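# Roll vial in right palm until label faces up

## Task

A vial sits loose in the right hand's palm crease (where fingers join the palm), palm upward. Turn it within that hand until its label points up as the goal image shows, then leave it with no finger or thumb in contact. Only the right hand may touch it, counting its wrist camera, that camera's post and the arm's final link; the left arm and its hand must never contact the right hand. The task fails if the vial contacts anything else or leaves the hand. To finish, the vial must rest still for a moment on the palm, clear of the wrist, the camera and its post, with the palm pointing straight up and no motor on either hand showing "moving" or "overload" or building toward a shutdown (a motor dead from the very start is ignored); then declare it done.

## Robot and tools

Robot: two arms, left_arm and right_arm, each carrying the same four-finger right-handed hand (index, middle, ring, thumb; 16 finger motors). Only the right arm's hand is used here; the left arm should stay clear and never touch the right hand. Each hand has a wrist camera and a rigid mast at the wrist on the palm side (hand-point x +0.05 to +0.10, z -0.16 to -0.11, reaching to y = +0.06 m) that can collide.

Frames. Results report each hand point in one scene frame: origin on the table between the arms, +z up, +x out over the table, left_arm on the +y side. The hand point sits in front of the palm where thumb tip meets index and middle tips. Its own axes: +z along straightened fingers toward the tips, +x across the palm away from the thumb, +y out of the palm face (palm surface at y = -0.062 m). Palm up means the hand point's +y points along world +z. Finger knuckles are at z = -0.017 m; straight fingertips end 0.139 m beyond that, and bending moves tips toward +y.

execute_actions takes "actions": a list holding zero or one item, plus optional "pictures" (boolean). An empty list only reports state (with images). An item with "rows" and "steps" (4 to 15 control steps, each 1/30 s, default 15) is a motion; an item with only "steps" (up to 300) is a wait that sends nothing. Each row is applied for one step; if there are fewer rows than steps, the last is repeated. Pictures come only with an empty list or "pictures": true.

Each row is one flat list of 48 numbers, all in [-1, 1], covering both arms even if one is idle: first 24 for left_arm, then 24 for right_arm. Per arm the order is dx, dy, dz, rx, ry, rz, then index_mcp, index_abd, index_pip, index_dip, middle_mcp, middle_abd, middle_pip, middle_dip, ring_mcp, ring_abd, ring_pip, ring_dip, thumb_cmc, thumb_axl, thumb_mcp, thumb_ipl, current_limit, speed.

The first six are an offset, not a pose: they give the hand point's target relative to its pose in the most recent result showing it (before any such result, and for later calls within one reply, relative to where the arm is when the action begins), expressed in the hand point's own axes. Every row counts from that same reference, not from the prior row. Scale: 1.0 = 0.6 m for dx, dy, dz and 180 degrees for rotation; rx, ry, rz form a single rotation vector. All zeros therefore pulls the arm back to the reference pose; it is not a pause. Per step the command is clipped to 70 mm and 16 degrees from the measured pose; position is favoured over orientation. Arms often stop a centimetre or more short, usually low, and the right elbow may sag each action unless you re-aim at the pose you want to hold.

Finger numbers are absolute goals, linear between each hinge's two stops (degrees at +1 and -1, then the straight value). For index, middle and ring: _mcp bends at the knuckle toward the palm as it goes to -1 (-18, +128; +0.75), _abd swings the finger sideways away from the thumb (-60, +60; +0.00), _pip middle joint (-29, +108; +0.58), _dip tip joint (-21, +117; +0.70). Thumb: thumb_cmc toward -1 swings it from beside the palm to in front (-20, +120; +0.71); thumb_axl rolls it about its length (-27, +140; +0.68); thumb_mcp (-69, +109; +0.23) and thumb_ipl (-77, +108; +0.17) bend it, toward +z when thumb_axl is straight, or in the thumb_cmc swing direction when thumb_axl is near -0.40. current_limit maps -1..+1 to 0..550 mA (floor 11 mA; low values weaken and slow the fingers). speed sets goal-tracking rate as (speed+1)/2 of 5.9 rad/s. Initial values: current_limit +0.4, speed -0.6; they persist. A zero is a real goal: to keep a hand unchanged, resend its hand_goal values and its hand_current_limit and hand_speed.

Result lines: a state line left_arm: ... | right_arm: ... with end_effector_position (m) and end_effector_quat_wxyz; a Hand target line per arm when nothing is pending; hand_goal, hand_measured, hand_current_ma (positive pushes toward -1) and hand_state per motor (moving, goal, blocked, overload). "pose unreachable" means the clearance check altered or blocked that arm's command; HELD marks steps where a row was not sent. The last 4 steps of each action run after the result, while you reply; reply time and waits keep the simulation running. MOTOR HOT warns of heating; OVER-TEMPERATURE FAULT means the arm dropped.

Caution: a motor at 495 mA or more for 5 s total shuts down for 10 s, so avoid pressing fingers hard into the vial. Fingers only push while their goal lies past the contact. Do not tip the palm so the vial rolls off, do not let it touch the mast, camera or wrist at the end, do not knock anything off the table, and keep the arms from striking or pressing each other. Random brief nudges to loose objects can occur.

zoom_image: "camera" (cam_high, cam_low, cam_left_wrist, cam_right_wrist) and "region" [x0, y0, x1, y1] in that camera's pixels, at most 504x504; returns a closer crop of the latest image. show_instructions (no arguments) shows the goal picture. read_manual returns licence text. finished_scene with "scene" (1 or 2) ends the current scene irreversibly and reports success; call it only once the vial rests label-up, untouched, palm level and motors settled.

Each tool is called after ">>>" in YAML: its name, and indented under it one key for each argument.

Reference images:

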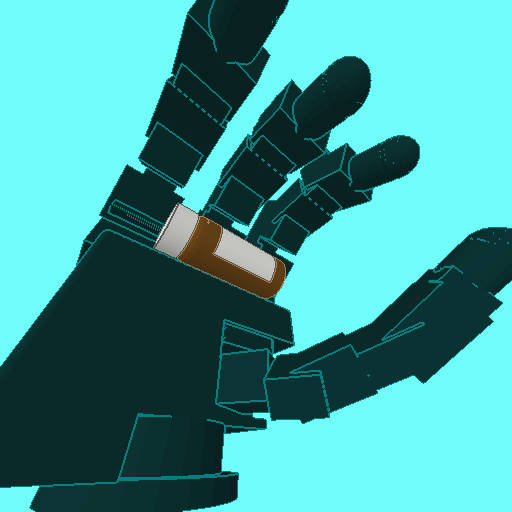

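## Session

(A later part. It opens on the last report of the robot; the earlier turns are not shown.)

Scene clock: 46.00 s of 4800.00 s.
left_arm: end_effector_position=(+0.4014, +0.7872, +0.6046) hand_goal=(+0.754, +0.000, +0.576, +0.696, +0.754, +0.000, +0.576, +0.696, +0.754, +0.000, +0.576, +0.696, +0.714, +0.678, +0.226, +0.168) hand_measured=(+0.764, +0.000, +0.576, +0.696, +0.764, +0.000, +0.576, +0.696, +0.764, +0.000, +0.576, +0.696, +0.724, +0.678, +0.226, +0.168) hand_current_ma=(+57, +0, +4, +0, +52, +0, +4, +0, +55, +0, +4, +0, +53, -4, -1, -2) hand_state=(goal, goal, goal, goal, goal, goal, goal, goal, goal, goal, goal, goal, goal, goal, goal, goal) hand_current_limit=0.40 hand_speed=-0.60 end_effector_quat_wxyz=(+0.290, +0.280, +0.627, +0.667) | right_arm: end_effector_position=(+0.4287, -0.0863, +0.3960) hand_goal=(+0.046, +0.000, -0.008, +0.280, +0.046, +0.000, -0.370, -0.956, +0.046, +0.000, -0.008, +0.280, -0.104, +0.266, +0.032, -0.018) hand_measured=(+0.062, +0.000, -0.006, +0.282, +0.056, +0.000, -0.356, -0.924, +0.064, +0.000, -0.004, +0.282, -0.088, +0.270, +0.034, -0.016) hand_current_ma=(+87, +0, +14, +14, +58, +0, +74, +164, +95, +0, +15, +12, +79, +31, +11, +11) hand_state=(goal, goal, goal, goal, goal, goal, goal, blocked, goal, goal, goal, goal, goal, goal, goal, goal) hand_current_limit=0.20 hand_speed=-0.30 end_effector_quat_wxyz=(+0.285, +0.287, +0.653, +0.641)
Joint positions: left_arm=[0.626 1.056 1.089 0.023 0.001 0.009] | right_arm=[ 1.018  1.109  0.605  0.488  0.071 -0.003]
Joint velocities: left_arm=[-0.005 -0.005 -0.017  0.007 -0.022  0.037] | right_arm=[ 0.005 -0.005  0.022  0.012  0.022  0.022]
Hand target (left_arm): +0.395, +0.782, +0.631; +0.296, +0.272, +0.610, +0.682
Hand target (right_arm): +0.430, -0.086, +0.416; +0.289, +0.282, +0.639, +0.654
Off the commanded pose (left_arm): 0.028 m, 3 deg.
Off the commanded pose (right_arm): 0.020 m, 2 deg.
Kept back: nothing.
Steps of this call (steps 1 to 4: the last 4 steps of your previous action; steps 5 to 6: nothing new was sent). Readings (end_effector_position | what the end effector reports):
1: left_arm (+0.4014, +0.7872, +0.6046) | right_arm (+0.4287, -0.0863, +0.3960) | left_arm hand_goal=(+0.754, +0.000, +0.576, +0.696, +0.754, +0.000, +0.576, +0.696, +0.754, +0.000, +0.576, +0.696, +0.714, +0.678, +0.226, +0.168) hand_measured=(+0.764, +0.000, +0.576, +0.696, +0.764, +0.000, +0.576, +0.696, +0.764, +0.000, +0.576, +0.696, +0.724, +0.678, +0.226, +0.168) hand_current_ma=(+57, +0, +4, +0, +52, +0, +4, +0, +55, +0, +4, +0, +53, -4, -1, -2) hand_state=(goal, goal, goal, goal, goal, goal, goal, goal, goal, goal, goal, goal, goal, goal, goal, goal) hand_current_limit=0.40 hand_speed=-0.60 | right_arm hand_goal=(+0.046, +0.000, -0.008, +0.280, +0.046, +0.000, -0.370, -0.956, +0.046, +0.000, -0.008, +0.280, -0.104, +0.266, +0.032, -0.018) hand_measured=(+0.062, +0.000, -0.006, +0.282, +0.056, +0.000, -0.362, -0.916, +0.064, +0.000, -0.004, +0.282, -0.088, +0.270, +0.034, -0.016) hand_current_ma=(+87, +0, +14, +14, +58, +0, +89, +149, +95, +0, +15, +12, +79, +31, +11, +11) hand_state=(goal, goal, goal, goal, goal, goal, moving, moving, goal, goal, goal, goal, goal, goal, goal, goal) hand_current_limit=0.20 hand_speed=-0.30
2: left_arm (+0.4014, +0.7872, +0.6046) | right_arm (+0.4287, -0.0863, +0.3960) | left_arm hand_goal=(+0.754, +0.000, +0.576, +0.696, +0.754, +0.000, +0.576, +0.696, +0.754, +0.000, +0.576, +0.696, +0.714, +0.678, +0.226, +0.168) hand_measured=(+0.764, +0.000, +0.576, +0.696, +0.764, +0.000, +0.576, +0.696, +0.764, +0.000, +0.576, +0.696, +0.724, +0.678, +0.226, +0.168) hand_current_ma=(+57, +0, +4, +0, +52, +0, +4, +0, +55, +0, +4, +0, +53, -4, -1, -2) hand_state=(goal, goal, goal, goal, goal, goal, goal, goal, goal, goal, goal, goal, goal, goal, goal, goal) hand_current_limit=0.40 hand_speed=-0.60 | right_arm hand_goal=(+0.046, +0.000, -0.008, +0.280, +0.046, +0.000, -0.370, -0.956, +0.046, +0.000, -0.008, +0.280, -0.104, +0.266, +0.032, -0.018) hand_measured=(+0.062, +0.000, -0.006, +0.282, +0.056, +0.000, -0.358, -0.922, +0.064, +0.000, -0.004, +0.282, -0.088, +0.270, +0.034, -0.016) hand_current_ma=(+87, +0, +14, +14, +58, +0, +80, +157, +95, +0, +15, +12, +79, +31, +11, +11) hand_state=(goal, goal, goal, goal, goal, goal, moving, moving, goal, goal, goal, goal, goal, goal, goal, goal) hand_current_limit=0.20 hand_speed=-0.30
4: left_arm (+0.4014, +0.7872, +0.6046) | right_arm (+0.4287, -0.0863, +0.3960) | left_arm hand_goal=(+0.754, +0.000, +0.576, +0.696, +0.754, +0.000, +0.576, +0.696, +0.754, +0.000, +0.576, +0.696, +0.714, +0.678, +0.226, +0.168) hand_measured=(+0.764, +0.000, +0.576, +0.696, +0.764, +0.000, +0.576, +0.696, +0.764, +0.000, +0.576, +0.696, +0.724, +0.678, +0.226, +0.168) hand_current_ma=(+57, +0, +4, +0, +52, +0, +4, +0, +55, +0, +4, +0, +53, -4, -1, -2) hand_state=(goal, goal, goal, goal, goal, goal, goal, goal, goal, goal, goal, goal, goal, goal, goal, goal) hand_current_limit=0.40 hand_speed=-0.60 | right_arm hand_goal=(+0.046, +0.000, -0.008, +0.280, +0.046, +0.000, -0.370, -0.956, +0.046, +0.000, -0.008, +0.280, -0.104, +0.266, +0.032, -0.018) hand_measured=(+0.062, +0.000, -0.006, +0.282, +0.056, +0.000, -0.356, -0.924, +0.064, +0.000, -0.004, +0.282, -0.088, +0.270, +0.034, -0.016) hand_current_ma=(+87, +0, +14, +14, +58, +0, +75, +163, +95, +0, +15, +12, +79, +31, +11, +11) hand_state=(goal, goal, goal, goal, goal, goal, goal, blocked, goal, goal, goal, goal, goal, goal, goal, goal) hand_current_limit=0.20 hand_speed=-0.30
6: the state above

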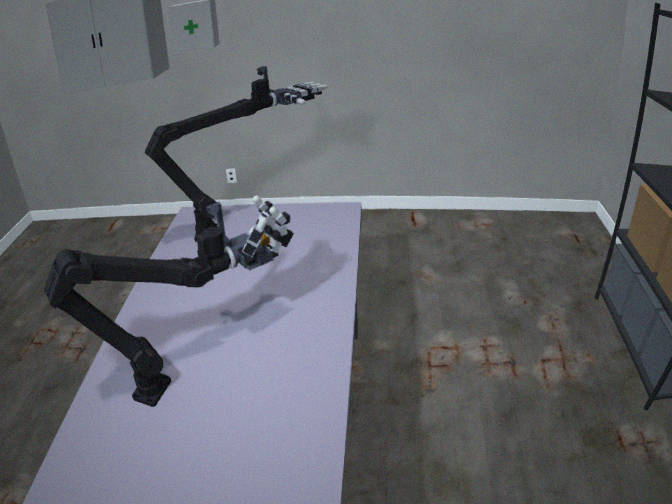

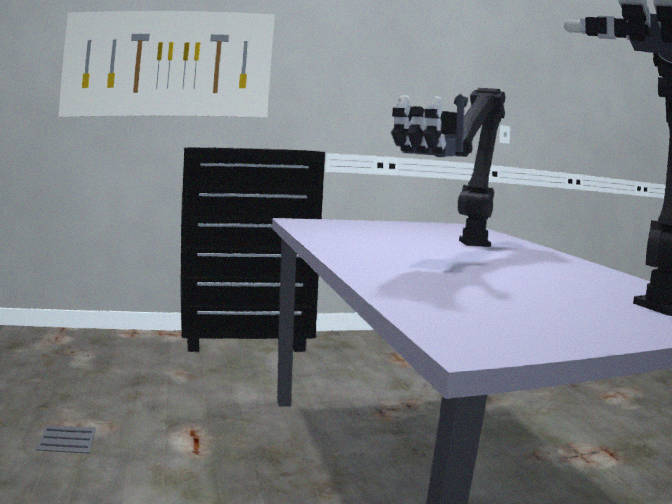

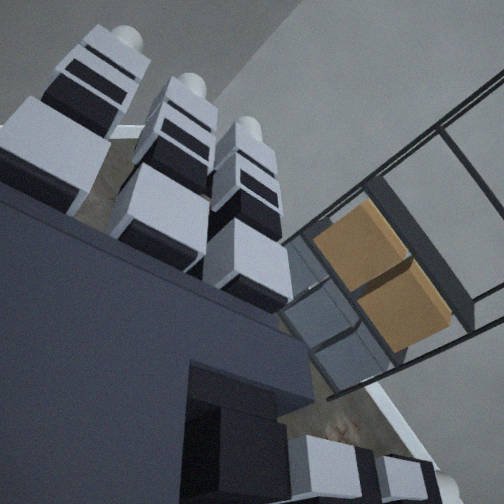

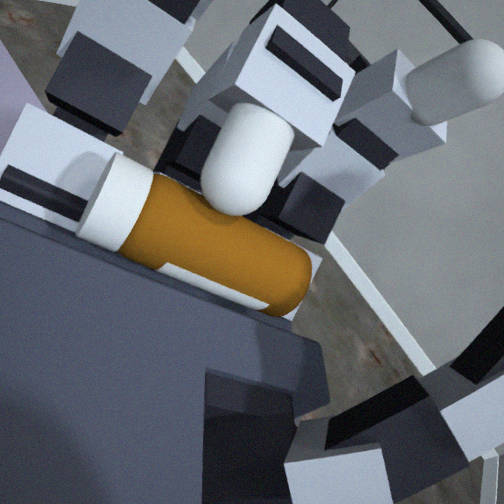

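>>> execute_actions:
  actions:
    - {"rows": [ [0,0.0463,-0.0099,-0.0162,0,0,0.754,0,0.576,0.696,0.754,0,0.576,0.696,0.754,0,0.576,0.696,0.714,0.678,0.226,0.168,0.4,-0.6, 0,0.0333,0.0025,-0.0125,0,0.001,0.046,0,-0.008,0.28,0.046,0,-0.36,-0.55,0.046,0,-0.008,0.28,-0.104,0.266,0.032,-0.018,0.5,-0.4], [0,0.0463,-0.0099,-0.0162,0,0,0.754,0,0.576,0.696,0.754,0,0.576,0.696,0.754,0,0.576,0.696,0.714,0.678,0.226,0.168,0.4,-0.6, 0,0.0333,0.0025,-0.0125,0,0.001,0.046,0,-0.008,0.28,0.046,0,-0.36,-0.55,0.046,0,-0.008,0.28,-0.104,0.266,0.032,-0.018,0.5,-0.4], [0,0.0463,-0.0099,-0.0162,0,0,0.754,0,0.576,0.696,0.754,0,0.576,0.696,0.754,0,0.576,0.696,0.714,0.678,0.226,0.168,0.4,-0.6, 0,0.0333,0.0025,-0.0125,0,0.001,0.046,0,-0.008,0.28,0.046,0,-0.36,-0.55,0.046,0,-0.008,0.28,-0.104,0.266,0.032,-0.018,0.5,-0.4], [0,0.0463,-0.0099,-0.0162,0,0,0.754,0,0.576,0.696,0.754,0,0.576,0.696,0.754,0,0.576,0.696,0.714,0.678,0.226,0.168,0.4,-0.6, 0,0.0333,0.0025,-0.0125,0,0.001,0.046,0,-0.008,0.28,0.046,0,-0.36,-0.55,0.046,0,-0.008,0.28,-0.104,0.266,0.032,-0.018,0.5,-0.4], [0,0.0463,-0.0099,-0.0162,0,0,0.754,0,0.576,0.696,0.754,0,0.576,0.696,0.754,0,0.576,0.696,0.714,0.678,0.226,0.168,0.4,-0.6, 0,0.0333,0.0025,-0.0125,0,0.001,0.046,0,-0.008,0.28,0.046,0,-0.36,-0.55,0.046,0,-0.008,0.28,-0.104,0.266,0.032,-0.018,0.5,-0.4], [0,0.0463,-0.0099,-0.0162,0,0,0.754,0,0.576,0.696,0.754,0,0.576,0.696,0.754,0,0.576,0.696,0.714,0.678,0.226,0.168,0.4,-0.6, 0,0.0333,0.0025,-0.0125,0,0.001,0.046,0,-0.008,0.28,0.046,0,-0.36,-0.55,0.046,0,-0.008,0.28,-0.104,0.266,0.032,-0.018,0.5,-0.4], [0,0.0463,-0.0099,-0.0162,0,0,0.754,0,0.576,0.696,0.754,0,0.576,0.696,0.754,0,0.576,0.696,0.714,0.678,0.226,0.168,0.4,-0.6, 0,0.0333,0.0025,-0.0125,0,0.001,0.046,0,-0.008,0.28,0.046,0,-0.59,-0.55,0.046,0,-0.008,0.28,-0.104,0.266,0.032,-0.018,0.5,-0.4] ], "steps": 15}

>>> execute_actions:
  actions:
    - {"rows": [ [0,0.0463,-0.0099,-0.0162,0,0,0.754,0,0.576,0.696,0.754,0,0.576,0.696,0.754,0,0.576,0.696,0.714,0.678,0.226,0.168,0.4,-0.6, 0,0.0333,0.0025,-0.0125,0,0.001,0.046,0,-0.008,0.28,-0.08,0,-1,0.05,0.046,0,-0.008,0.28,-0.104,0.266,0.032,-0.018,0,-0.8] ], "steps": 15}
  pictures: true

Scene clock: 52.17 s of 4800.00 s.
left_arm: end_effector_position=(+0.4014, +0.7872, +0.6046) hand_goal=(+0.754, +0.000, +0.576, +0.696, +0.754, +0.000, +0.576, +0.696, +0.754, +0.000, +0.576, +0.696, +0.714, +0.678, +0.226, +0.168) hand_measured=(+0.764, +0.000, +0.576, +0.696, +0.764, +0.000, +0.576, +0.696, +0.764, +0.000, +0.576, +0.696, +0.724, +0.678, +0.226, +0.168) hand_current_ma=(+57, +0, +4, +0, +52, +0, +4, +0, +55, +0, +4, +0, +53, -4, -1, -2) hand_state=(goal, goal, goal, goal, goal, goal, goal, goal, goal, goal, goal, goal, goal, goal, goal, goal) hand_current_limit=0.40 hand_speed=-0.60 end_effector_quat_wxyz=(+0.290, +0.280, +0.627, +0.667) | right_arm: end_effector_position=(+0.4287, -0.0863, +0.3960) hand_goal=(+0.046, +0.000, -0.008, +0.280, +0.046, +0.000, -0.590, -0.550, +0.046, +0.000, -0.008, +0.280, -0.104, +0.266, +0.032, -0.018) hand_measured=(+0.062, +0.000, -0.006, +0.282, +0.056, +0.000, -0.468, -0.602, +0.064, +0.000, -0.004, +0.282, -0.088, +0.270, +0.034, -0.016) hand_current_ma=(+87, +0, +14, +14, +58, +0, +52, -48, +95, +0, +15, +12, +79, +31, +11, +11) hand_state=(goal, goal, goal, goal, goal, goal, moving, moving, goal, goal, goal, goal, goal, goal, goal, goal) hand_current_limit=0.50 hand_speed=-0.40 end_effector_quat_wxyz=(+0.285, +0.287, +0.653, +0.641)
Joint positions: left_arm=[0.626 1.056 1.089 0.023 0.001 0.009] | right_arm=[ 1.018  1.109  0.605  0.488  0.071 -0.003]
Joint velocities: left_arm=[-0.005 -0.005  0.007 -0.007  0.022 -0.081] | right_arm=[ 0.005 -0.005 -0.017 -0.002  0.007  0.007]
Steps of this call (steps 1 to 90: nothing new was sent; then 2.80 s passed at rest; steps 91 to 101: the first 11 steps of this action). Readings (end_effector_position | what the end effector reports):
91: left_arm (+0.4014, +0.7872, +0.6046) | right_arm (+0.4287, -0.0863, +0.3960) | left_arm hand_goal=(+0.754, +0.000, +0.576, +0.696, +0.754, +0.000, +0.576, +0.696, +0.754, +0.000, +0.576, +0.696, +0.714, +0.678, +0.226, +0.168) hand_measured=(+0.764, +0.000, +0.576, +0.696, +0.764, +0.000, +0.576, +0.696, +0.764, +0.000, +0.576, +0.696, +0.724, +0.678, +0.226, +0.168) hand_current_ma=(+57, +0, +4, +0, +52, +0, +4, +0, +55, +0, +4, +0, +53, -4, -1, -2) hand_state=(goal, goal, goal, goal, goal, goal, goal, goal, goal, goal, goal, goal, goal, goal, goal, goal) hand_current_limit=0.40 hand_speed=-0.60 | right_arm hand_goal=(+0.046, +0.000, -0.008, +0.280, +0.046, +0.000, -0.360, -0.550, +0.046, +0.000, -0.008, +0.280, -0.104, +0.266, +0.032, -0.018) hand_measured=(+0.062, +0.000, -0.006, +0.282, +0.056, +0.000, -0.356, -0.924, +0.064, +0.000, -0.004, +0.282, -0.088, +0.270, +0.034, -0.016) hand_current_ma=(+87, +0, +14, +14, +58, +0, +74, +164, +95, +0, +15, +12, +79, +31, +11, +11) hand_state=(goal, goal, goal, goal, goal, goal, moving, moving, goal, goal, goal, goal, goal, goal, goal, goal) hand_current_limit=0.50 hand_speed=-0.40
92: left_arm (+0.4014, +0.7872, +0.6046) | right_arm (+0.4287, -0.0863, +0.3960) | left_arm hand_goal=(+0.754, +0.000, +0.576, +0.696, +0.754, +0.000, +0.576, +0.696, +0.754, +0.000, +0.576, +0.696, +0.714, +0.678, +0.226, +0.168) hand_measured=(+0.764, +0.000, +0.576, +0.696, +0.764, +0.000, +0.576, +0.696, +0.764, +0.000, +0.576, +0.696, +0.724, +0.678, +0.226, +0.168) hand_current_ma=(+57, +0, +4, +0, +52, +0, +4, +0, +55, +0, +4, +0, +53, -4, -1, -2) hand_state=(goal, goal, goal, goal, goal, goal, goal, goal, goal, goal, goal, goal, goal, goal, goal, goal) hand_current_limit=0.40 hand_speed=-0.60 | right_arm hand_goal=(+0.046, +0.000, -0.008, +0.280, +0.046, +0.000, -0.360, -0.550, +0.046, +0.000, -0.008, +0.280, -0.104, +0.266, +0.032, -0.018) hand_measured=(+0.062, +0.000, -0.006, +0.282, +0.056, +0.000, -0.354, -0.922, +0.064, +0.000, -0.004, +0.282, -0.088, +0.270, +0.034, -0.016) hand_current_ma=(+87, +0, +14, +14, +58, +0, +43, -32, +95, +0, +15, +12, +79, +31, +11, +11) hand_state=(goal, goal, goal, goal, goal, goal, moving, moving, goal, goal, goal, goal, goal, goal, goal, goal) hand_current_limit=0.50 hand_speed=-0.40
94: left_arm (+0.4014, +0.7872, +0.6046) | right_arm (+0.4287, -0.0863, +0.3960) | left_arm hand_goal=(+0.754, +0.000, +0.576, +0.696, +0.754, +0.000, +0.576, +0.696, +0.754, +0.000, +0.576, +0.696, +0.714, +0.678, +0.226, +0.168) hand_measured=(+0.764, +0.000, +0.576, +0.696, +0.764, +0.000, +0.576, +0.696, +0.764, +0.000, +0.576, +0.696, +0.724, +0.678, +0.226, +0.168) hand_current_ma=(+57, +0, +4, +0, +52, +0, +4, +0, +55, +0, +4, +0, +53, -4, -1, -2) hand_state=(goal, goal, goal, goal, goal, goal, goal, goal, goal, goal, goal, goal, goal, goal, goal, goal) hand_current_limit=0.40 hand_speed=-0.60 | right_arm hand_goal=(+0.046, +0.000, -0.008, +0.280, +0.046, +0.000, -0.360, -0.550, +0.046, +0.000, -0.008, +0.280, -0.104, +0.266, +0.032, -0.018) hand_measured=(+0.062, +0.000, -0.006, +0.282, +0.056, +0.000, -0.356, -0.874, +0.064, +0.000, -0.004, +0.282, -0.088, +0.270, +0.034, -0.016) hand_current_ma=(+86, +0, +14, +14, +58, +0, +11, -78, +94, +0, +15, +12, +79, +31, +11, +11) hand_state=(goal, goal, goal, goal, goal, goal, moving, moving, goal, goal, goal, goal, goal, goal, goal, goal) hand_current_limit=0.50 hand_speed=-0.40
98: left_arm (+0.4014, +0.7872, +0.6046) | right_arm (+0.4287, -0.0863, +0.3960) | left_arm hand_goal=(+0.754, +0.000, +0.576, +0.696, +0.754, +0.000, +0.576, +0.696, +0.754, +0.000, +0.576, +0.696, +0.714, +0.678, +0.226, +0.168) hand_measured=(+0.764, +0.000, +0.576, +0.696, +0.764, +0.000, +0.576, +0.696, +0.764, +0.000, +0.576, +0.696, +0.724, +0.678, +0.226, +0.168) hand_current_ma=(+57, +0, +4, +0, +52, +0, +4, +0, +55, +0, +4, +0, +53, -4, -1, -2) hand_state=(goal, goal, goal, goal, goal, goal, goal, goal, goal, goal, goal, goal, goal, goal, goal, goal) hand_current_limit=0.40 hand_speed=-0.60 | right_arm hand_goal=(+0.046, +0.000, -0.008, +0.280, +0.046, +0.000, -0.590, -0.550, +0.046, +0.000, -0.008, +0.280, -0.104, +0.266, +0.032, -0.018) hand_measured=(+0.062, +0.000, -0.006, +0.282, +0.056, +0.000, -0.362, -0.718, +0.064, +0.000, -0.004, +0.282, -0.088, +0.270, +0.034, -0.016) hand_current_ma=(+87, +0, +14, +14, +58, +0, +124, -75, +95, +0, +15, +12, +79, +31, +11, +11) hand_state=(goal, goal, goal, goal, goal, goal, moving, moving, goal, goal, goal, goal, goal, goal, goal, goal) hand_current_limit=0.50 hand_speed=-0.40
101: the state above

Scene clock: 52.67 s of 4800.00 s.
left_arm: end_effector_position=(+0.4014, +0.7872, +0.6046) hand_goal=(+0.754, +0.000, +0.576, +0.696, +0.754, +0.000, +0.576, +0.696, +0.754, +0.000, +0.576, +0.696, +0.714, +0.678, +0.226, +0.168) hand_measured=(+0.764, +0.000, +0.576, +0.696, +0.764, +0.000, +0.576, +0.696, +0.764, +0.000, +0.576, +0.696, +0.724, +0.678, +0.226, +0.168) hand_current_ma=(+57, +0, +4, +0, +52, +0, +4, +0, +55, +0, +4, +0, +53, -4, -1, -2) hand_state=(goal, goal, goal, goal, goal, goal, goal, goal, goal, goal, goal, goal, goal, goal, goal, goal) hand_current_limit=0.40 hand_speed=-0.60 end_effector_quat_wxyz=(+0.290, +0.280, +0.627, +0.667) | right_arm: end_effector_position=(+0.4287, -0.0863, +0.3960) hand_goal=(+0.046, +0.000, -0.008, +0.280, -0.080, +0.000, -1.000, +0.050, +0.046, +0.000, -0.008, +0.280, -0.104, +0.266, +0.032, -0.018) hand_measured=(+0.062, +0.000, -0.006, +0.282, -0.052, +0.000, -0.690, -0.406, +0.064, +0.000, -0.004, +0.282, -0.088, +0.270, +0.034, -0.016) hand_current_ma=(+87, +0, +14, +14, +102, +0, +166, +3, +95, +0, +15, +12, +79, +31, +11, +11) hand_state=(goal, goal, goal, goal, moving, goal, moving, moving, goal, goal, goal, goal, goal, goal, goal, goal) hand_current_limit=0.00 hand_speed=-0.80 end_effector_quat_wxyz=(+0.285, +0.287, +0.653, +0.641)
Joint positions: left_arm=[0.626 1.056 1.089 0.023 0.001 0.009] | right_arm=[ 1.018  1.109  0.605  0.488  0.071 -0.003]
Joint velocities: left_arm=[ 0.005  0.015  0.022  0.002 -0.022 -0.022] | right_arm=[ 0.005 -0.005  0.007 -0.002 -0.007  0.022]
Off your previous action's commanded pose (left_arm): 0.028 m, 3 deg at its last step (step 4 of this call).
Off your previous action's commanded pose (right_arm): 0.020 m, 2 deg at its last step (step 4 of this call).
Steps of this call (steps 1 to 4: the last 4 steps of your previous action; steps 5 to 15: the first 11 steps of this action, its rows measured from where the robot was after step 4). Readings (end_effector_position | what the end effector reports):
4: left_arm (+0.4014, +0.7872, +0.6046) | right_arm (+0.4287, -0.0863, +0.3960) | left_arm hand_goal=(+0.754, +0.000, +0.576, +0.696, +0.754, +0.000, +0.576, +0.696, +0.754, +0.000, +0.576, +0.696, +0.714, +0.678, +0.226, +0.168) hand_measured=(+0.764, +0.000, +0.576, +0.696, +0.764, +0.000, +0.576, +0.696, +0.764, +0.000, +0.576, +0.696, +0.724, +0.678, +0.226, +0.168) hand_current_ma=(+57, +0, +4, +0, +52, +0, +4, +0, +55, +0, +4, +0, +53, -4, -1, -2) hand_state=(goal, goal, goal, goal, goal, goal, goal, goal, goal, goal, goal, goal, goal, goal, goal, goal) hand_current_limit=0.40 hand_speed=-0.60 | right_arm hand_goal=(+0.046, +0.000, -0.008, +0.280, +0.046, +0.000, -0.590, -0.550, +0.046, +0.000, -0.008, +0.280, -0.104, +0.266, +0.032, -0.018) hand_measured=(+0.062, +0.000, -0.006, +0.282, +0.056, +0.000, -0.586, -0.554, +0.064, +0.000, -0.004, +0.282, -0.088, +0.270, +0.034, -0.016) hand_current_ma=(+87, +0, +14, +14, +58, +0, -7, -20, +95, +0, +15, +12, +79, +31, +11, +11) hand_state=(goal, goal, goal, goal, goal, goal, moving, moving, goal, goal, goal, goal, goal, goal, goal, goal) hand_current_limit=0.50 hand_speed=-0.40
5: left_arm (+0.4014, +0.7872, +0.6046) | right_arm (+0.4287, -0.0863, +0.3960) | left_arm hand_goal=(+0.754, +0.000, +0.576, +0.696, +0.754, +0.000, +0.576, +0.696, +0.754, +0.000, +0.576, +0.696, +0.714, +0.678, +0.226, +0.168) hand_measured=(+0.764, +0.000, +0.576, +0.696, +0.764, +0.000, +0.576, +0.696, +0.764, +0.000, +0.576, +0.696, +0.724, +0.678, +0.226, +0.168) hand_current_ma=(+57, +0, +4, +0, +52, +0, +4, +0, +55, +0, +4, +0, +53, -4, -1, -2) hand_state=(goal, goal, goal, goal, goal, goal, goal, goal, goal, goal, goal, goal, goal, goal, goal, goal) hand_current_limit=0.40 hand_speed=-0.60 | right_arm hand_goal=(+0.046, +0.000, -0.008, +0.280, -0.080, +0.000, -1.000, +0.050, +0.046, +0.000, -0.008, +0.280, -0.104, +0.266, +0.032, -0.018) hand_measured=(+0.062, +0.000, -0.006, +0.282, +0.056, +0.000, -0.588, -0.554, +0.064, +0.000, -0.004, +0.282, -0.088, +0.270, +0.034, -0.016) hand_current_ma=(+87, +0, +14, +14, +58, +0, +1, -21, +95, +0, +15, +12, +79, +31, +11, +11) hand_state=(goal, goal, goal, goal, moving, goal, moving, moving, goal, goal, goal, goal, goal, goal, goal, goal) hand_current_limit=0.00 hand_speed=-0.80
6: left_arm (+0.4014, +0.7872, +0.6046) | right_arm (+0.4287, -0.0863, +0.3960) | left_arm hand_goal=(+0.754, +0.000, +0.576, +0.696, +0.754, +0.000, +0.576, +0.696, +0.754, +0.000, +0.576, +0.696, +0.714, +0.678, +0.226, +0.168) hand_measured=(+0.764, +0.000, +0.576, +0.696, +0.764, +0.000, +0.576, +0.696, +0.764, +0.000, +0.576, +0.696, +0.724, +0.678, +0.226, +0.168) hand_current_ma=(+57, +0, +4, +0, +52, +0, +4, +0, +55, +0, +4, +0, +53, -4, -1, -2) hand_state=(goal, goal, goal, goal, goal, goal, goal, goal, goal, goal, goal, goal, goal, goal, goal, goal) hand_current_limit=0.40 hand_speed=-0.60 | right_arm hand_goal=(+0.046, +0.000, -0.008, +0.280, -0.080, +0.000, -1.000, +0.050, +0.046, +0.000, -0.008, +0.280, -0.104, +0.266, +0.032, -0.018) hand_measured=(+0.062, +0.000, -0.006, +0.282, +0.056, +0.000, -0.590, -0.554, +0.064, +0.000, -0.004, +0.282, -0.088, +0.270, +0.034, -0.016) hand_current_ma=(+87, +0, +14, +14, +112, +0, +43, -62, +95, +0, +15, +12, +79, +31, +11, +11) hand_state=(goal, goal, goal, goal, moving, goal, moving, moving, goal, goal, goal, goal, goal, goal, goal, goal) hand_current_limit=0.00 hand_speed=-0.80
8: left_arm (+0.4014, +0.7872, +0.6046) | right_arm (+0.4287, -0.0863, +0.3960) | left_arm hand_goal=(+0.754, +0.000, +0.576, +0.696, +0.754, +0.000, +0.576, +0.696, +0.754, +0.000, +0.576, +0.696, +0.714, +0.678, +0.226, +0.168) hand_measured=(+0.764, +0.000, +0.576, +0.696, +0.764, +0.000, +0.576, +0.696, +0.764, +0.000, +0.576, +0.696, +0.724, +0.678, +0.226, +0.168) hand_current_ma=(+57, +0, +4, +0, +52, +0, +4, +0, +55, +0, +4, +0, +53, -4, -1, -2) hand_state=(goal, goal, goal, goal, goal, goal, goal, goal, goal, goal, goal, goal, goal, goal, goal, goal) hand_current_limit=0.40 hand_speed=-0.60 | right_arm hand_goal=(+0.046, +0.000, -0.008, +0.280, -0.080, +0.000, -1.000, +0.050, +0.046, +0.000, -0.008, +0.280, -0.104, +0.266, +0.032, -0.018) hand_measured=(+0.062, +0.000, -0.006, +0.282, +0.038, +0.000, -0.610, -0.526, +0.064, +0.000, -0.004, +0.282, -0.088, +0.270, +0.034, -0.016) hand_current_ma=(+87, +0, +14, +14, +133, +0, +92, -27, +95, +0, +15, +12, +79, +31, +11, +11) hand_state=(goal, goal, goal, goal, moving, goal, moving, moving, goal, goal, goal, goal, goal, goal, goal, goal) hand_current_limit=0.00 hand_speed=-0.80
12: left_arm (+0.4014, +0.7872, +0.6046) | right_arm (+0.4287, -0.0863, +0.3960) | left_arm hand_goal=(+0.754, +0.000, +0.576, +0.696, +0.754, +0.000, +0.576, +0.696, +0.754, +0.000, +0.576, +0.696, +0.714, +0.678, +0.226, +0.168) hand_measured=(+0.764, +0.000, +0.576, +0.696, +0.764, +0.000, +0.576, +0.696, +0.764, +0.000, +0.576, +0.696, +0.724, +0.678, +0.226, +0.168) hand_current_ma=(+57, +0, +4, +0, +52, +0, +4, +0, +55, +0, +4, +0, +53, -4, -1, -2) hand_state=(goal, goal, goal, goal, goal, goal, goal, goal, goal, goal, goal, goal, goal, goal, goal, goal) hand_current_limit=0.40 hand_speed=-0.60 | right_arm hand_goal=(+0.046, +0.000, -0.008, +0.280, -0.080, +0.000, -1.000, +0.050, +0.046, +0.000, -0.008, +0.280, -0.104, +0.266, +0.032, -0.018) hand_measured=(+0.062, +0.000, -0.006, +0.282, -0.014, +0.000, -0.654, -0.456, +0.064, +0.000, -0.004, +0.282, -0.088, +0.270, +0.034, -0.016) hand_current_ma=(+87, +0, +14, +14, +159, +0, +178, +0, +95, +0, +15, +12, +79, +31, +11, +11) hand_state=(goal, goal, goal, goal, moving, goal, moving, moving, goal, goal, goal, goal, goal, goal, goal, goal) hand_current_limit=0.00 hand_speed=-0.80
15: the state above

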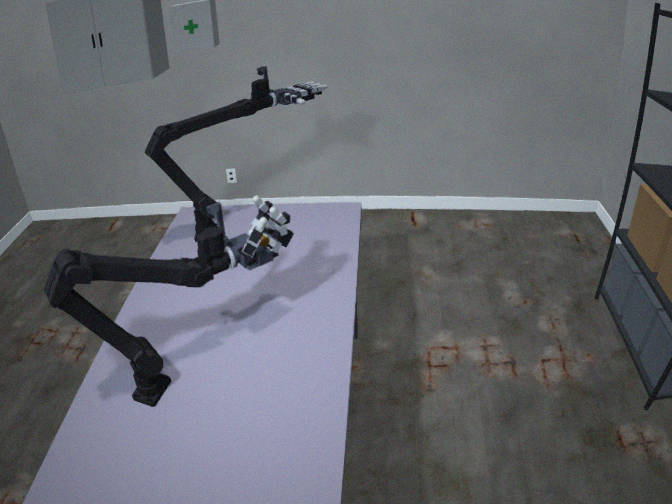

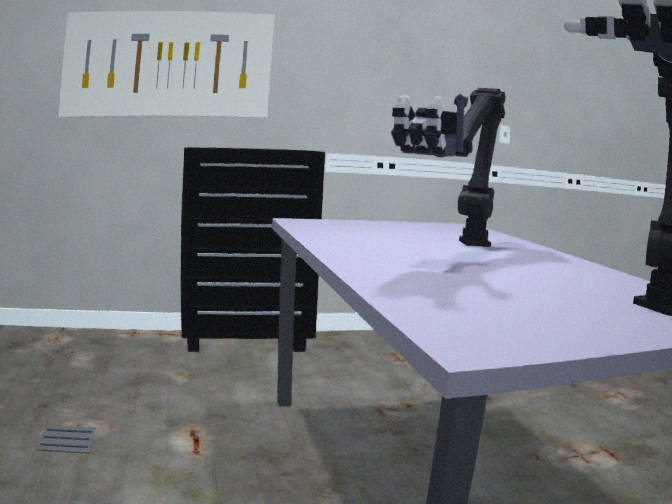

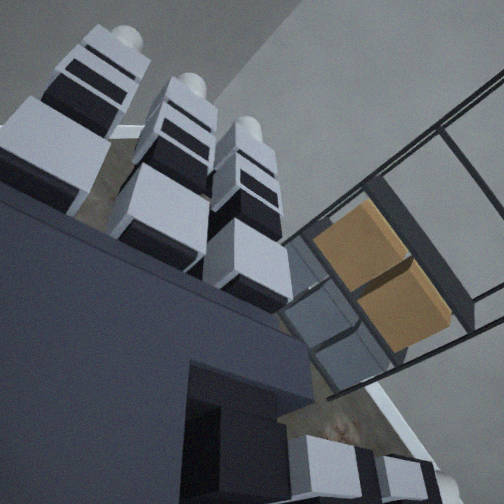

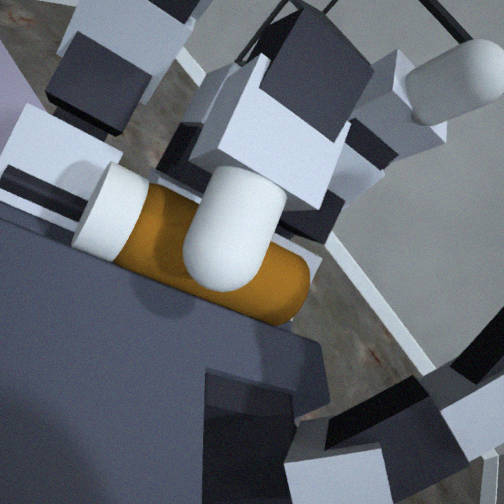

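>>> execute_actions:
  actions: []

Scene clock: 53.30 s of 4800.00 s.
left_arm: end_effector_position=(+0.4014, +0.7872, +0.6046) hand_goal=(+0.754, +0.000, +0.576, +0.696, +0.754, +0.000, +0.576, +0.696, +0.754, +0.000, +0.576, +0.696, +0.714, +0.678, +0.226, +0.168) hand_measured=(+0.764, +0.000, +0.576, +0.696, +0.764, +0.000, +0.576, +0.696, +0.764, +0.000, +0.576, +0.696, +0.724, +0.678, +0.226, +0.168) hand_current_ma=(+57, +0, +4, +0, +52, +0, +4, +0, +55, +0, +4, +0, +53, -4, -1, -2) hand_state=(goal, goal, goal, goal, goal, goal, goal, goal, goal, goal, goal, goal, goal, goal, goal, goal) hand_current_limit=0.40 hand_speed=-0.60 end_effector_quat_wxyz=(+0.290, +0.280, +0.627, +0.667) | right_arm: end_effector_position=(+0.4287, -0.0863, +0.3960) hand_goal=(+0.046, +0.000, -0.008, +0.280, -0.080, +0.000, -1.000, +0.050, +0.046, +0.000, -0.008, +0.280, -0.104, +0.266, +0.032, -0.018) hand_measured=(+0.062, +0.000, -0.006, +0.282, -0.060, +0.000, -0.908, -0.096, +0.064, +0.000, -0.004, +0.282, -0.088, +0.270, +0.034, -0.016) hand_current_ma=(+87, +0, +14, +14, +105, +0, +193, -1, +95, +0, +15, +12, +79, +31, +11, +11) hand_state=(goal, goal, goal, goal, goal, goal, moving, moving, goal, goal, goal, goal, goal, goal, goal, goal) hand_current_limit=0.00 hand_speed=-0.80 end_effector_quat_wxyz=(+0.285, +0.287, +0.653, +0.641)
Joint positions: left_arm=[0.626 1.056 1.089 0.023 0.001 0.009] | right_arm=[ 1.018  1.109  0.605  0.488  0.071 -0.003]
Joint velocities: left_arm=[-0.005 -0.015  0.007 -0.017  0.037  0.022] | right_arm=[ 0.005 -0.005  0.002 -0.002 -0.007 -0.037]
Hand target (left_arm): +0.395, +0.782, +0.631; +0.296, +0.272, +0.610, +0.682
Hand target (right_arm): +0.430, -0.086, +0.416; +0.289, +0.282, +0.639, +0.654
Off the commanded pose (left_arm): 0.028 m, 3 deg.
Off the commanded pose (right_arm): 0.020 m, 2 deg.
Kept back: nothing.
Steps of this call (steps 1 to 4: the last 4 steps of your previous action; steps 5 to 19: nothing new was sent). Readings (end_effector_position | what the end effector reports):
1: left_arm (+0.4014, +0.7872, +0.6046) | right_arm (+0.4287, -0.0863, +0.3960) | left_arm hand_goal=(+0.754, +0.000, +0.576, +0.696, +0.754, +0.000, +0.576, +0.696, +0.754, +0.000, +0.576, +0.696, +0.714, +0.678, +0.226, +0.168) hand_measured=(+0.764, +0.000, +0.576, +0.696, +0.764, +0.000, +0.576, +0.696, +0.764, +0.000, +0.576, +0.696, +0.724, +0.678, +0.226, +0.168) hand_current_ma=(+57, +0, +4, +0, +52, +0, +4, +0, +55, +0, +4, +0, +53, -4, -1, -2) hand_state=(goal, goal, goal, goal, goal, goal, goal, goal, goal, goal, goal, goal, goal, goal, goal, goal) hand_current_limit=0.40 hand_speed=-0.60 | right_arm hand_goal=(+0.046, +0.000, -0.008, +0.280, -0.080, +0.000, -1.000, +0.050, +0.046, +0.000, -0.008, +0.280, -0.104, +0.266, +0.032, -0.018) hand_measured=(+0.062, +0.000, -0.006, +0.282, -0.056, +0.000, -0.704, -0.390, +0.064, +0.000, -0.004, +0.282, -0.088, +0.270, +0.034, -0.016) hand_current_ma=(+87, +0, +14, +14, +103, +0, +160, +3, +95, +0, +15, +12, +79, +31, +11, +11) hand_state=(goal, goal, goal, goal, moving, goal, moving, moving, goal, goal, goal, goal, goal, goal, goal, goal) hand_current_limit=0.00 hand_speed=-0.80
2: left_arm (+0.4014, +0.7872, +0.6046) | right_arm (+0.4287, -0.0863, +0.3960) | left_arm hand_goal=(+0.754, +0.000, +0.576, +0.696, +0.754, +0.000, +0.576, +0.696, +0.754, +0.000, +0.576, +0.696, +0.714, +0.678, +0.226, +0.168) hand_measured=(+0.764, +0.000, +0.576, +0.696, +0.764, +0.000, +0.576, +0.696, +0.764, +0.000, +0.576, +0.696, +0.724, +0.678, +0.226, +0.168) hand_current_ma=(+57, +0, +4, +0, +52, +0, +4, +0, +55, +0, +4, +0, +53, -4, -1, -2) hand_state=(goal, goal, goal, goal, goal, goal, goal, goal, goal, goal, goal, goal, goal, goal, goal, goal) hand_current_limit=0.40 hand_speed=-0.60 | right_arm hand_goal=(+0.046, +0.000, -0.008, +0.280, -0.080, +0.000, -1.000, +0.050, +0.046, +0.000, -0.008, +0.280, -0.104, +0.266, +0.032, -0.018) hand_measured=(+0.062, +0.000, -0.006, +0.282, -0.058, +0.000, -0.716, -0.374, +0.064, +0.000, -0.004, +0.282, -0.088, +0.270, +0.034, -0.016) hand_current_ma=(+87, +0, +14, +14, +111, +0, +164, +2, +95, +0, +15, +12, +79, +31, +11, +11) hand_state=(goal, goal, goal, goal, moving, goal, moving, moving, goal, goal, goal, goal, goal, goal, goal, goal) hand_current_limit=0.00 hand_speed=-0.80
4: left_arm (+0.4014, +0.7872, +0.6046) | right_arm (+0.4287, -0.0863, +0.3960) | left_arm hand_goal=(+0.754, +0.000, +0.576, +0.696, +0.754, +0.000, +0.576, +0.696, +0.754, +0.000, +0.576, +0.696, +0.714, +0.678, +0.226, +0.168) hand_measured=(+0.764, +0.000, +0.576, +0.696, +0.764, +0.000, +0.576, +0.696, +0.764, +0.000, +0.576, +0.696, +0.724, +0.678, +0.226, +0.168) hand_current_ma=(+57, +0, +4, +0, +52, +0, +4, +0, +55, +0, +4, +0, +53, -4, -1, -2) hand_state=(goal, goal, goal, goal, goal, goal, goal, goal, goal, goal, goal, goal, goal, goal, goal, goal) hand_current_limit=0.40 hand_speed=-0.60 | right_arm hand_goal=(+0.046, +0.000, -0.008, +0.280, -0.080, +0.000, -1.000, +0.050, +0.046, +0.000, -0.008, +0.280, -0.104, +0.266, +0.032, -0.018) hand_measured=(+0.062, +0.000, -0.006, +0.282, -0.060, +0.000, -0.744, -0.340, +0.064, +0.000, -0.004, +0.282, -0.088, +0.270, +0.034, -0.016) hand_current_ma=(+87, +0, +14, +14, +105, +0, +167, +5, +95, +0, +15, +12, +79, +31, +11, +11) hand_state=(goal, goal, goal, goal, moving, goal, moving, moving, goal, goal, goal, goal, goal, goal, goal, goal) hand_current_limit=0.00 hand_speed=-0.80
8: left_arm (+0.4014, +0.7872, +0.6046) | right_arm (+0.4287, -0.0863, +0.3960) | left_arm hand_goal=(+0.754, +0.000, +0.576, +0.696, +0.754, +0.000, +0.576, +0.696, +0.754, +0.000, +0.576, +0.696, +0.714, +0.678, +0.226, +0.168) hand_measured=(+0.764, +0.000, +0.576, +0.696, +0.764, +0.000, +0.576, +0.696, +0.764, +0.000, +0.576, +0.696, +0.724, +0.678, +0.226, +0.168) hand_current_ma=(+57, +0, +4, +0, +52, +0, +4, +0, +55, +0, +4, +0, +53, -4, -1, -2) hand_state=(goal, goal, goal, goal, goal, goal, goal, goal, goal, goal, goal, goal, goal, goal, goal, goal) hand_current_limit=0.40 hand_speed=-0.60 | right_arm hand_goal=(+0.046, +0.000, -0.008, +0.280, -0.080, +0.000, -1.000, +0.050, +0.046, +0.000, -0.008, +0.280, -0.104, +0.266, +0.032, -0.018) hand_measured=(+0.062, +0.000, -0.006, +0.282, -0.060, +0.000, -0.792, -0.276, +0.064, +0.000, -0.004, +0.282, -0.088, +0.270, +0.034, -0.016) hand_current_ma=(+87, +0, +14, +14, +105, +0, +173, +3, +95, +0, +15, +12, +79, +31, +11, +11) hand_state=(goal, goal, goal, goal, goal, goal, moving, moving, goal, goal, goal, goal, goal, goal, goal, goal) hand_current_limit=0.00 hand_speed=-0.80
19: the state above

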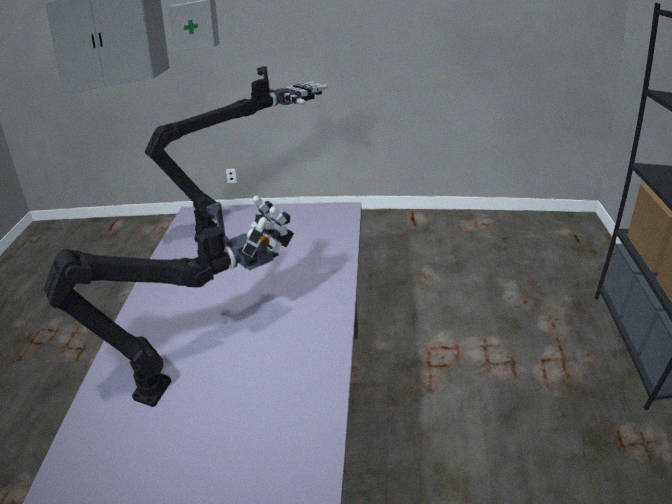

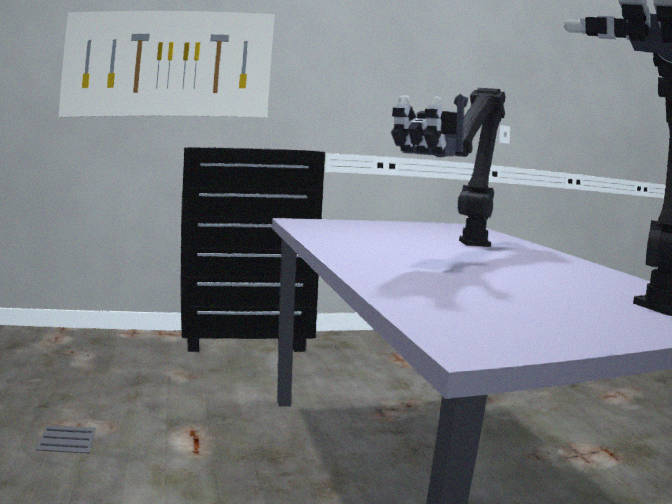

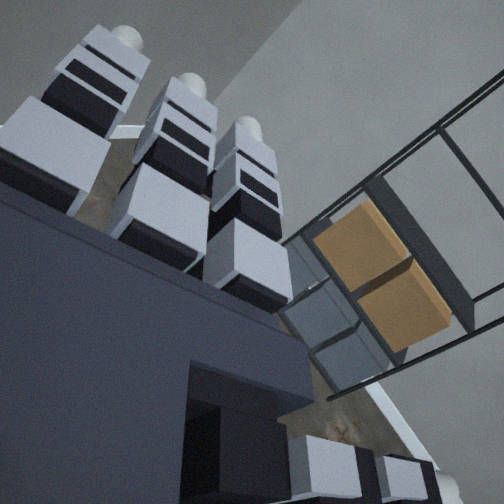

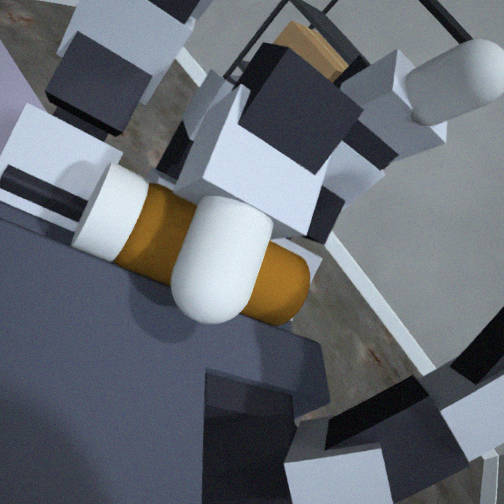

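>>> execute_actions:
  actions:
    - {"rows":[[0,0.0463,-0.0099,-0.0162,0,0,0.754,0,0.576,0.696,0.754,0,0.576,0.696,0.754,0,0.576,0.696,0.714,0.678,0.226,0.168,0.4,-0.6,0,0.0333,0.0025,-0.0125,0,0.001,0.046,0,-0.008,0.28,0.046,0,-0.95,0.22,0.046,0,-0.008,0.28,-0.104,0.266,0.032,-0.018,0.5,-0.4],[0,0.0463,-0.0099,-0.0162,0,0,0.754,0,0.576,0.696,0.754,0,0.576,0.696,0.754,0,0.576,0.696,0.714,0.678,0.226,0.168,0.4,-0.6,0,0.0333,0.0025,-0.0125,0,0.001,0.046,0,-0.008,0.28,0.046,0,-0.95,0.22,0.046,0,-0.008,0.28,-0.104,0.266,0.032,-0.018,0.5,-0.4],[0,0.0463,-0.0099,-0.0162,0,0,0.754,0,0.576,0.696,0.754,0,0.576,0.696,0.754,0,0.576,0.696,0.714,0.678,0.226,0.168,0.4,-0.6,0,0.0333,0.0025,-0.0125,0,0.001,0.046,0,-0.008,0.28,0.046,0,-0.95,0.22,0.046,0,-0.008,0.28,-0.104,0.266,0.032,-0.018,0.5,-0.4],[0,0.0463,-0.0099,-0.0162,0,0,0.754,0,0.576,0.696,0.754,0,0.576,0.696,0.754,0,0.576,0.696,0.714,0.678,0.226,0.168,0.4,-0.6,0,0.0333,0.0025,-0.0125,0,0.001,0.046,0,-0.008,0.28,0.046,0,-0.95,0.22,0.046,0,-0.008,0.28,-0.104,0.266,0.032,-0.018,0.5,-0.4],[0,0.0463,-0.0099,-0.0162,0,0,0.754,0,0.576,0.696,0.754,0,0.576,0.696,0.754,0,0.576,0.696,0.714,0.678,0.226,0.168,0.4,-0.6,0,0.0333,0.0025,-0.0125,0,0.001,0.046,0,-0.008,0.28,0.046,0,-0.95,0.22,0.046,0,-0.008,0.28,-0.104,0.266,0.032,-0.018,0.5,-0.4],[0,0.0463,-0.0099,-0.0162,0,0,0.754,0,0.576,0.696,0.754,0,0.576,0.696,0.754,0,0.576,0.696,0.714,0.678,0.226,0.168,0.4,-0.6,0,0.0333,0.0025,-0.0125,0,0.001,0.046,0,-0.008,0.28,0.046,0,-0.95,0.22,0.046,0,-0.008,0.28,-0.104,0.266,0.032,-0.018,0.5,-0.4],[0,0.0463,-0.0099,-0.0162,0,0,0.754,0,0.576,0.696,0.754,0,0.576,0.696,0.754,0,0.576,0.696,0.714,0.678,0.226,0.168,0.4,-0.6,0,0.0333,0.0025,-0.0125,0,0.001,0.046,0,-0.008,0.28,0.046,0,-0.52,0.22,0.046,0,-0.008,0.28,-0.104,0.266,0.032,-0.018,0.5,-0.4]],"steps":15}
  pictures: true

Scene clock: 54.30 s of 4800.00 s.
left_arm: end_effector_position=(+0.4014, +0.7872, +0.6046) hand_goal=(+0.754, +0.000, +0.576, +0.696, +0.754, +0.000, +0.576, +0.696, +0.754, +0.000, +0.576, +0.696, +0.714, +0.678, +0.226, +0.168) hand_measured=(+0.764, +0.000, +0.576, +0.696, +0.764, +0.000, +0.576, +0.696, +0.764, +0.000, +0.576, +0.696, +0.724, +0.678, +0.226, +0.168) hand_current_ma=(+57, +0, +4, +0, +52, +0, +4, +0, +55, +0, +4, +0, +53, -4, -1, -2) hand_state=(goal, goal, goal, goal, goal, goal, goal, goal, goal, goal, goal, goal, goal, goal, goal, goal) hand_current_limit=0.40 hand_speed=-0.60 end_effector_quat_wxyz=(+0.290, +0.280, +0.627, +0.667) | right_arm: end_effector_position=(+0.4287, -0.0863, +0.3960) hand_goal=(+0.046, +0.000, -0.008, +0.280, +0.046, +0.000, -0.520, +0.220, +0.046, +0.000, -0.008, +0.280, -0.104, +0.266, +0.032, -0.018) hand_measured=(+0.062, +0.000, -0.006, +0.282, +0.048, +0.000, -0.856, +0.216, +0.064, +0.000, -0.004, +0.282, -0.088, +0.270, +0.034, -0.016) hand_current_ma=(+87, +0, +14, +14, +8, +0, -78, -22, +95, +0, +15, +12, +79, +31, +11, +11) hand_state=(goal, goal, goal, goal, goal, goal, moving, goal, goal, goal, goal, goal, goal, goal, goal, goal) hand_current_limit=0.50 hand_speed=-0.40 end_effector_quat_wxyz=(+0.285, +0.287, +0.653, +0.641)
Joint positions: left_arm=[0.626 1.056 1.089 0.023 0.001 0.009] | right_arm=[ 1.018  1.109  0.605  0.488  0.071 -0.003]
Joint velocities: left_arm=[ 0.005 -0.005  0.007  0.007  0.007 -0.037] | right_arm=[ 0.015 -0.024 -0.002 -0.002 -0.037 -0.11 ]
Steps of this call (steps 1 to 19: nothing new was sent; steps 20 to 30: the first 11 steps of this action). Readings (end_effector_position | what the end effector reports):
20: left_arm (+0.4014, +0.7872, +0.6046) | right_arm (+0.4287, -0.0863, +0.3960) | left_arm hand_goal=(+0.754, +0.000, +0.576, +0.696, +0.754, +0.000, +0.576, +0.696, +0.754, +0.000, +0.576, +0.696, +0.714, +0.678, +0.226, +0.168) hand_measured=(+0.764, +0.000, +0.576, +0.696, +0.764, +0.000, +0.576, +0.696, +0.764, +0.000, +0.576, +0.696, +0.724, +0.678, +0.226, +0.168) hand_current_ma=(+57, +0, +4, +0, +52, +0, +4, +0, +55, +0, +4, +0, +53, -4, -1, -2) hand_state=(goal, goal, goal, goal, goal, goal, goal, goal, goal, goal, goal, goal, goal, goal, goal, goal) hand_current_limit=0.40 hand_speed=-0.60 | right_arm hand_goal=(+0.046, +0.000, -0.008, +0.280, +0.046, +0.000, -0.950, +0.220, +0.046, +0.000, -0.008, +0.280, -0.104, +0.266, +0.032, -0.018) hand_measured=(+0.062, +0.000, -0.006, +0.282, -0.062, +0.000, -0.984, +0.050, +0.064, +0.000, -0.004, +0.282, -0.088, +0.270, +0.034, -0.016) hand_current_ma=(+87, +0, +14, +14, +92, +0, +79, -3, +95, +0, +15, +12, +79, +31, +11, +11) hand_state=(goal, goal, goal, goal, moving, goal, moving, moving, goal, goal, goal, goal, goal, goal, goal, goal) hand_current_limit=0.50 hand_speed=-0.40
21: left_arm (+0.4014, +0.7872, +0.6046) | right_arm (+0.4287, -0.0863, +0.3960) | left_arm hand_goal=(+0.754, +0.000, +0.576, +0.696, +0.754, +0.000, +0.576, +0.696, +0.754, +0.000, +0.576, +0.696, +0.714, +0.678, +0.226, +0.168) hand_measured=(+0.764, +0.000, +0.576, +0.696, +0.764, +0.000, +0.576, +0.696, +0.764, +0.000, +0.576, +0.696, +0.724, +0.678, +0.226, +0.168) hand_current_ma=(+57, +0, +4, +0, +52, +0, +4, +0, +55, +0, +4, +0, +53, -4, -1, -2) hand_state=(goal, goal, goal, goal, goal, goal, goal, goal, goal, goal, goal, goal, goal, goal, goal, goal) hand_current_limit=0.40 hand_speed=-0.60 | right_arm hand_goal=(+0.046, +0.000, -0.008, +0.280, +0.046, +0.000, -0.950, +0.220, +0.046, +0.000, -0.008, +0.280, -0.104, +0.266, +0.032, -0.018) hand_measured=(+0.062, +0.000, -0.006, +0.282, -0.062, +0.000, -0.982, +0.052, +0.064, +0.000, -0.004, +0.282, -0.088, +0.270, +0.034, -0.016) hand_current_ma=(+87, +0, +14, +14, -84, +0, -103, -132, +95, +0, +15, +12, +79, +31, +11, +11) hand_state=(goal, goal, goal, goal, moving, goal, moving, moving, goal, goal, goal, goal, goal, goal, goal, goal) hand_current_limit=0.50 hand_speed=-0.40
23: left_arm (+0.4014, +0.7872, +0.6046) | right_arm (+0.4287, -0.0863, +0.3960) | left_arm hand_goal=(+0.754, +0.000, +0.576, +0.696, +0.754, +0.000, +0.576, +0.696, +0.754, +0.000, +0.576, +0.696, +0.714, +0.678, +0.226, +0.168) hand_measured=(+0.764, +0.000, +0.576, +0.696, +0.764, +0.000, +0.576, +0.696, +0.764, +0.000, +0.576, +0.696, +0.724, +0.678, +0.226, +0.168) hand_current_ma=(+57, +0, +4, +0, +52, +0, +4, +0, +55, +0, +4, +0, +53, -4, -1, -2) hand_state=(goal, goal, goal, goal, goal, goal, goal, goal, goal, goal, goal, goal, goal, goal, goal, goal) hand_current_limit=0.40 hand_speed=-0.60 | right_arm hand_goal=(+0.046, +0.000, -0.008, +0.280, +0.046, +0.000, -0.950, +0.220, +0.046, +0.000, -0.008, +0.280, -0.104, +0.266, +0.032, -0.018) hand_measured=(+0.062, +0.000, -0.006, +0.282, -0.004, +0.000, -0.960, +0.116, +0.064, +0.000, -0.004, +0.282, -0.088, +0.270, +0.034, -0.016) hand_current_ma=(+87, +0, +14, +14, -31, +0, -29, -82, +95, +0, +15, +12, +79, +31, +11, +11) hand_state=(goal, goal, goal, goal, moving, goal, moving, moving, goal, goal, goal, goal, goal, goal, goal, goal) hand_current_limit=0.50 hand_speed=-0.40
27: left_arm (+0.4014, +0.7872, +0.6046) | right_arm (+0.4287, -0.0863, +0.3960) | left_arm hand_goal=(+0.754, +0.000, +0.576, +0.696, +0.754, +0.000, +0.576, +0.696, +0.754, +0.000, +0.576, +0.696, +0.714, +0.678, +0.226, +0.168) hand_measured=(+0.764, +0.000, +0.576, +0.696, +0.764, +0.000, +0.576, +0.696, +0.764, +0.000, +0.576, +0.696, +0.724, +0.678, +0.226, +0.168) hand_current_ma=(+57, +0, +4, +0, +52, +0, +4, +0, +55, +0, +4, +0, +53, -4, -1, -2) hand_state=(goal, goal, goal, goal, goal, goal, goal, goal, goal, goal, goal, goal, goal, goal, goal, goal) hand_current_limit=0.40 hand_speed=-0.60 | right_arm hand_goal=(+0.046, +0.000, -0.008, +0.280, +0.046, +0.000, -0.520, +0.220, +0.046, +0.000, -0.008, +0.280, -0.104, +0.266, +0.032, -0.018) hand_measured=(+0.062, +0.000, -0.006, +0.282, +0.048, +0.000, -0.954, +0.214, +0.064, +0.000, -0.004, +0.282, -0.088, +0.270, +0.034, -0.016) hand_current_ma=(+87, +0, +14, +14, +7, +0, -162, -17, +95, +0, +15, +12, +79, +31, +11, +11) hand_state=(goal, goal, goal, goal, moving, goal, moving, moving, goal, goal, goal, goal, goal, goal, goal, goal) hand_current_limit=0.50 hand_speed=-0.40
30: the state above

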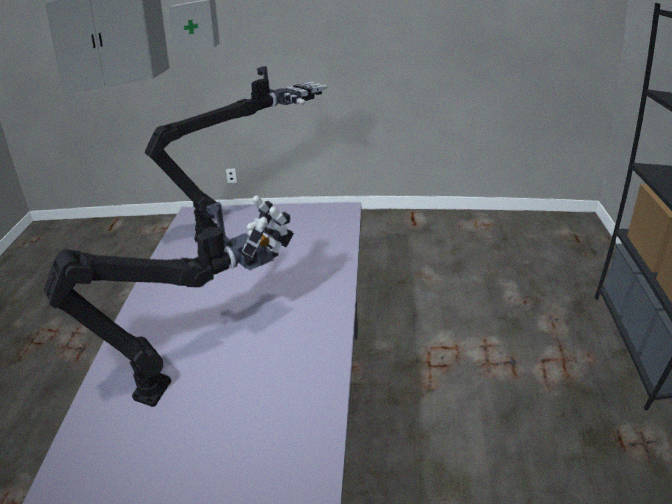

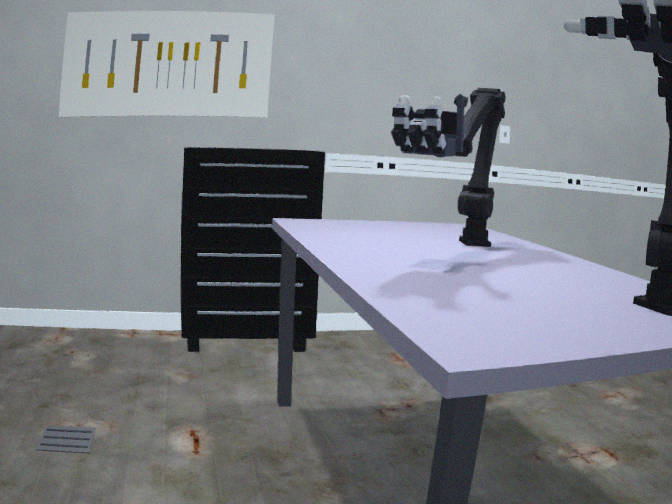

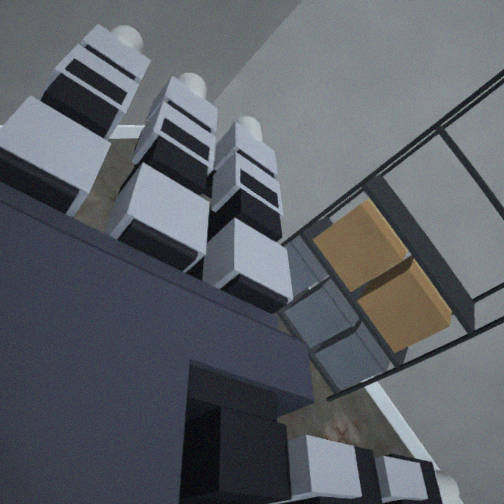

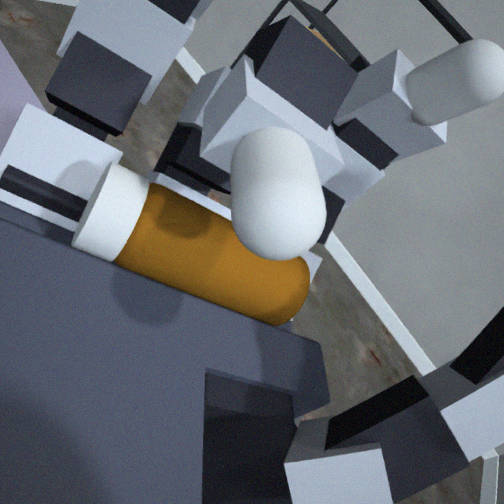

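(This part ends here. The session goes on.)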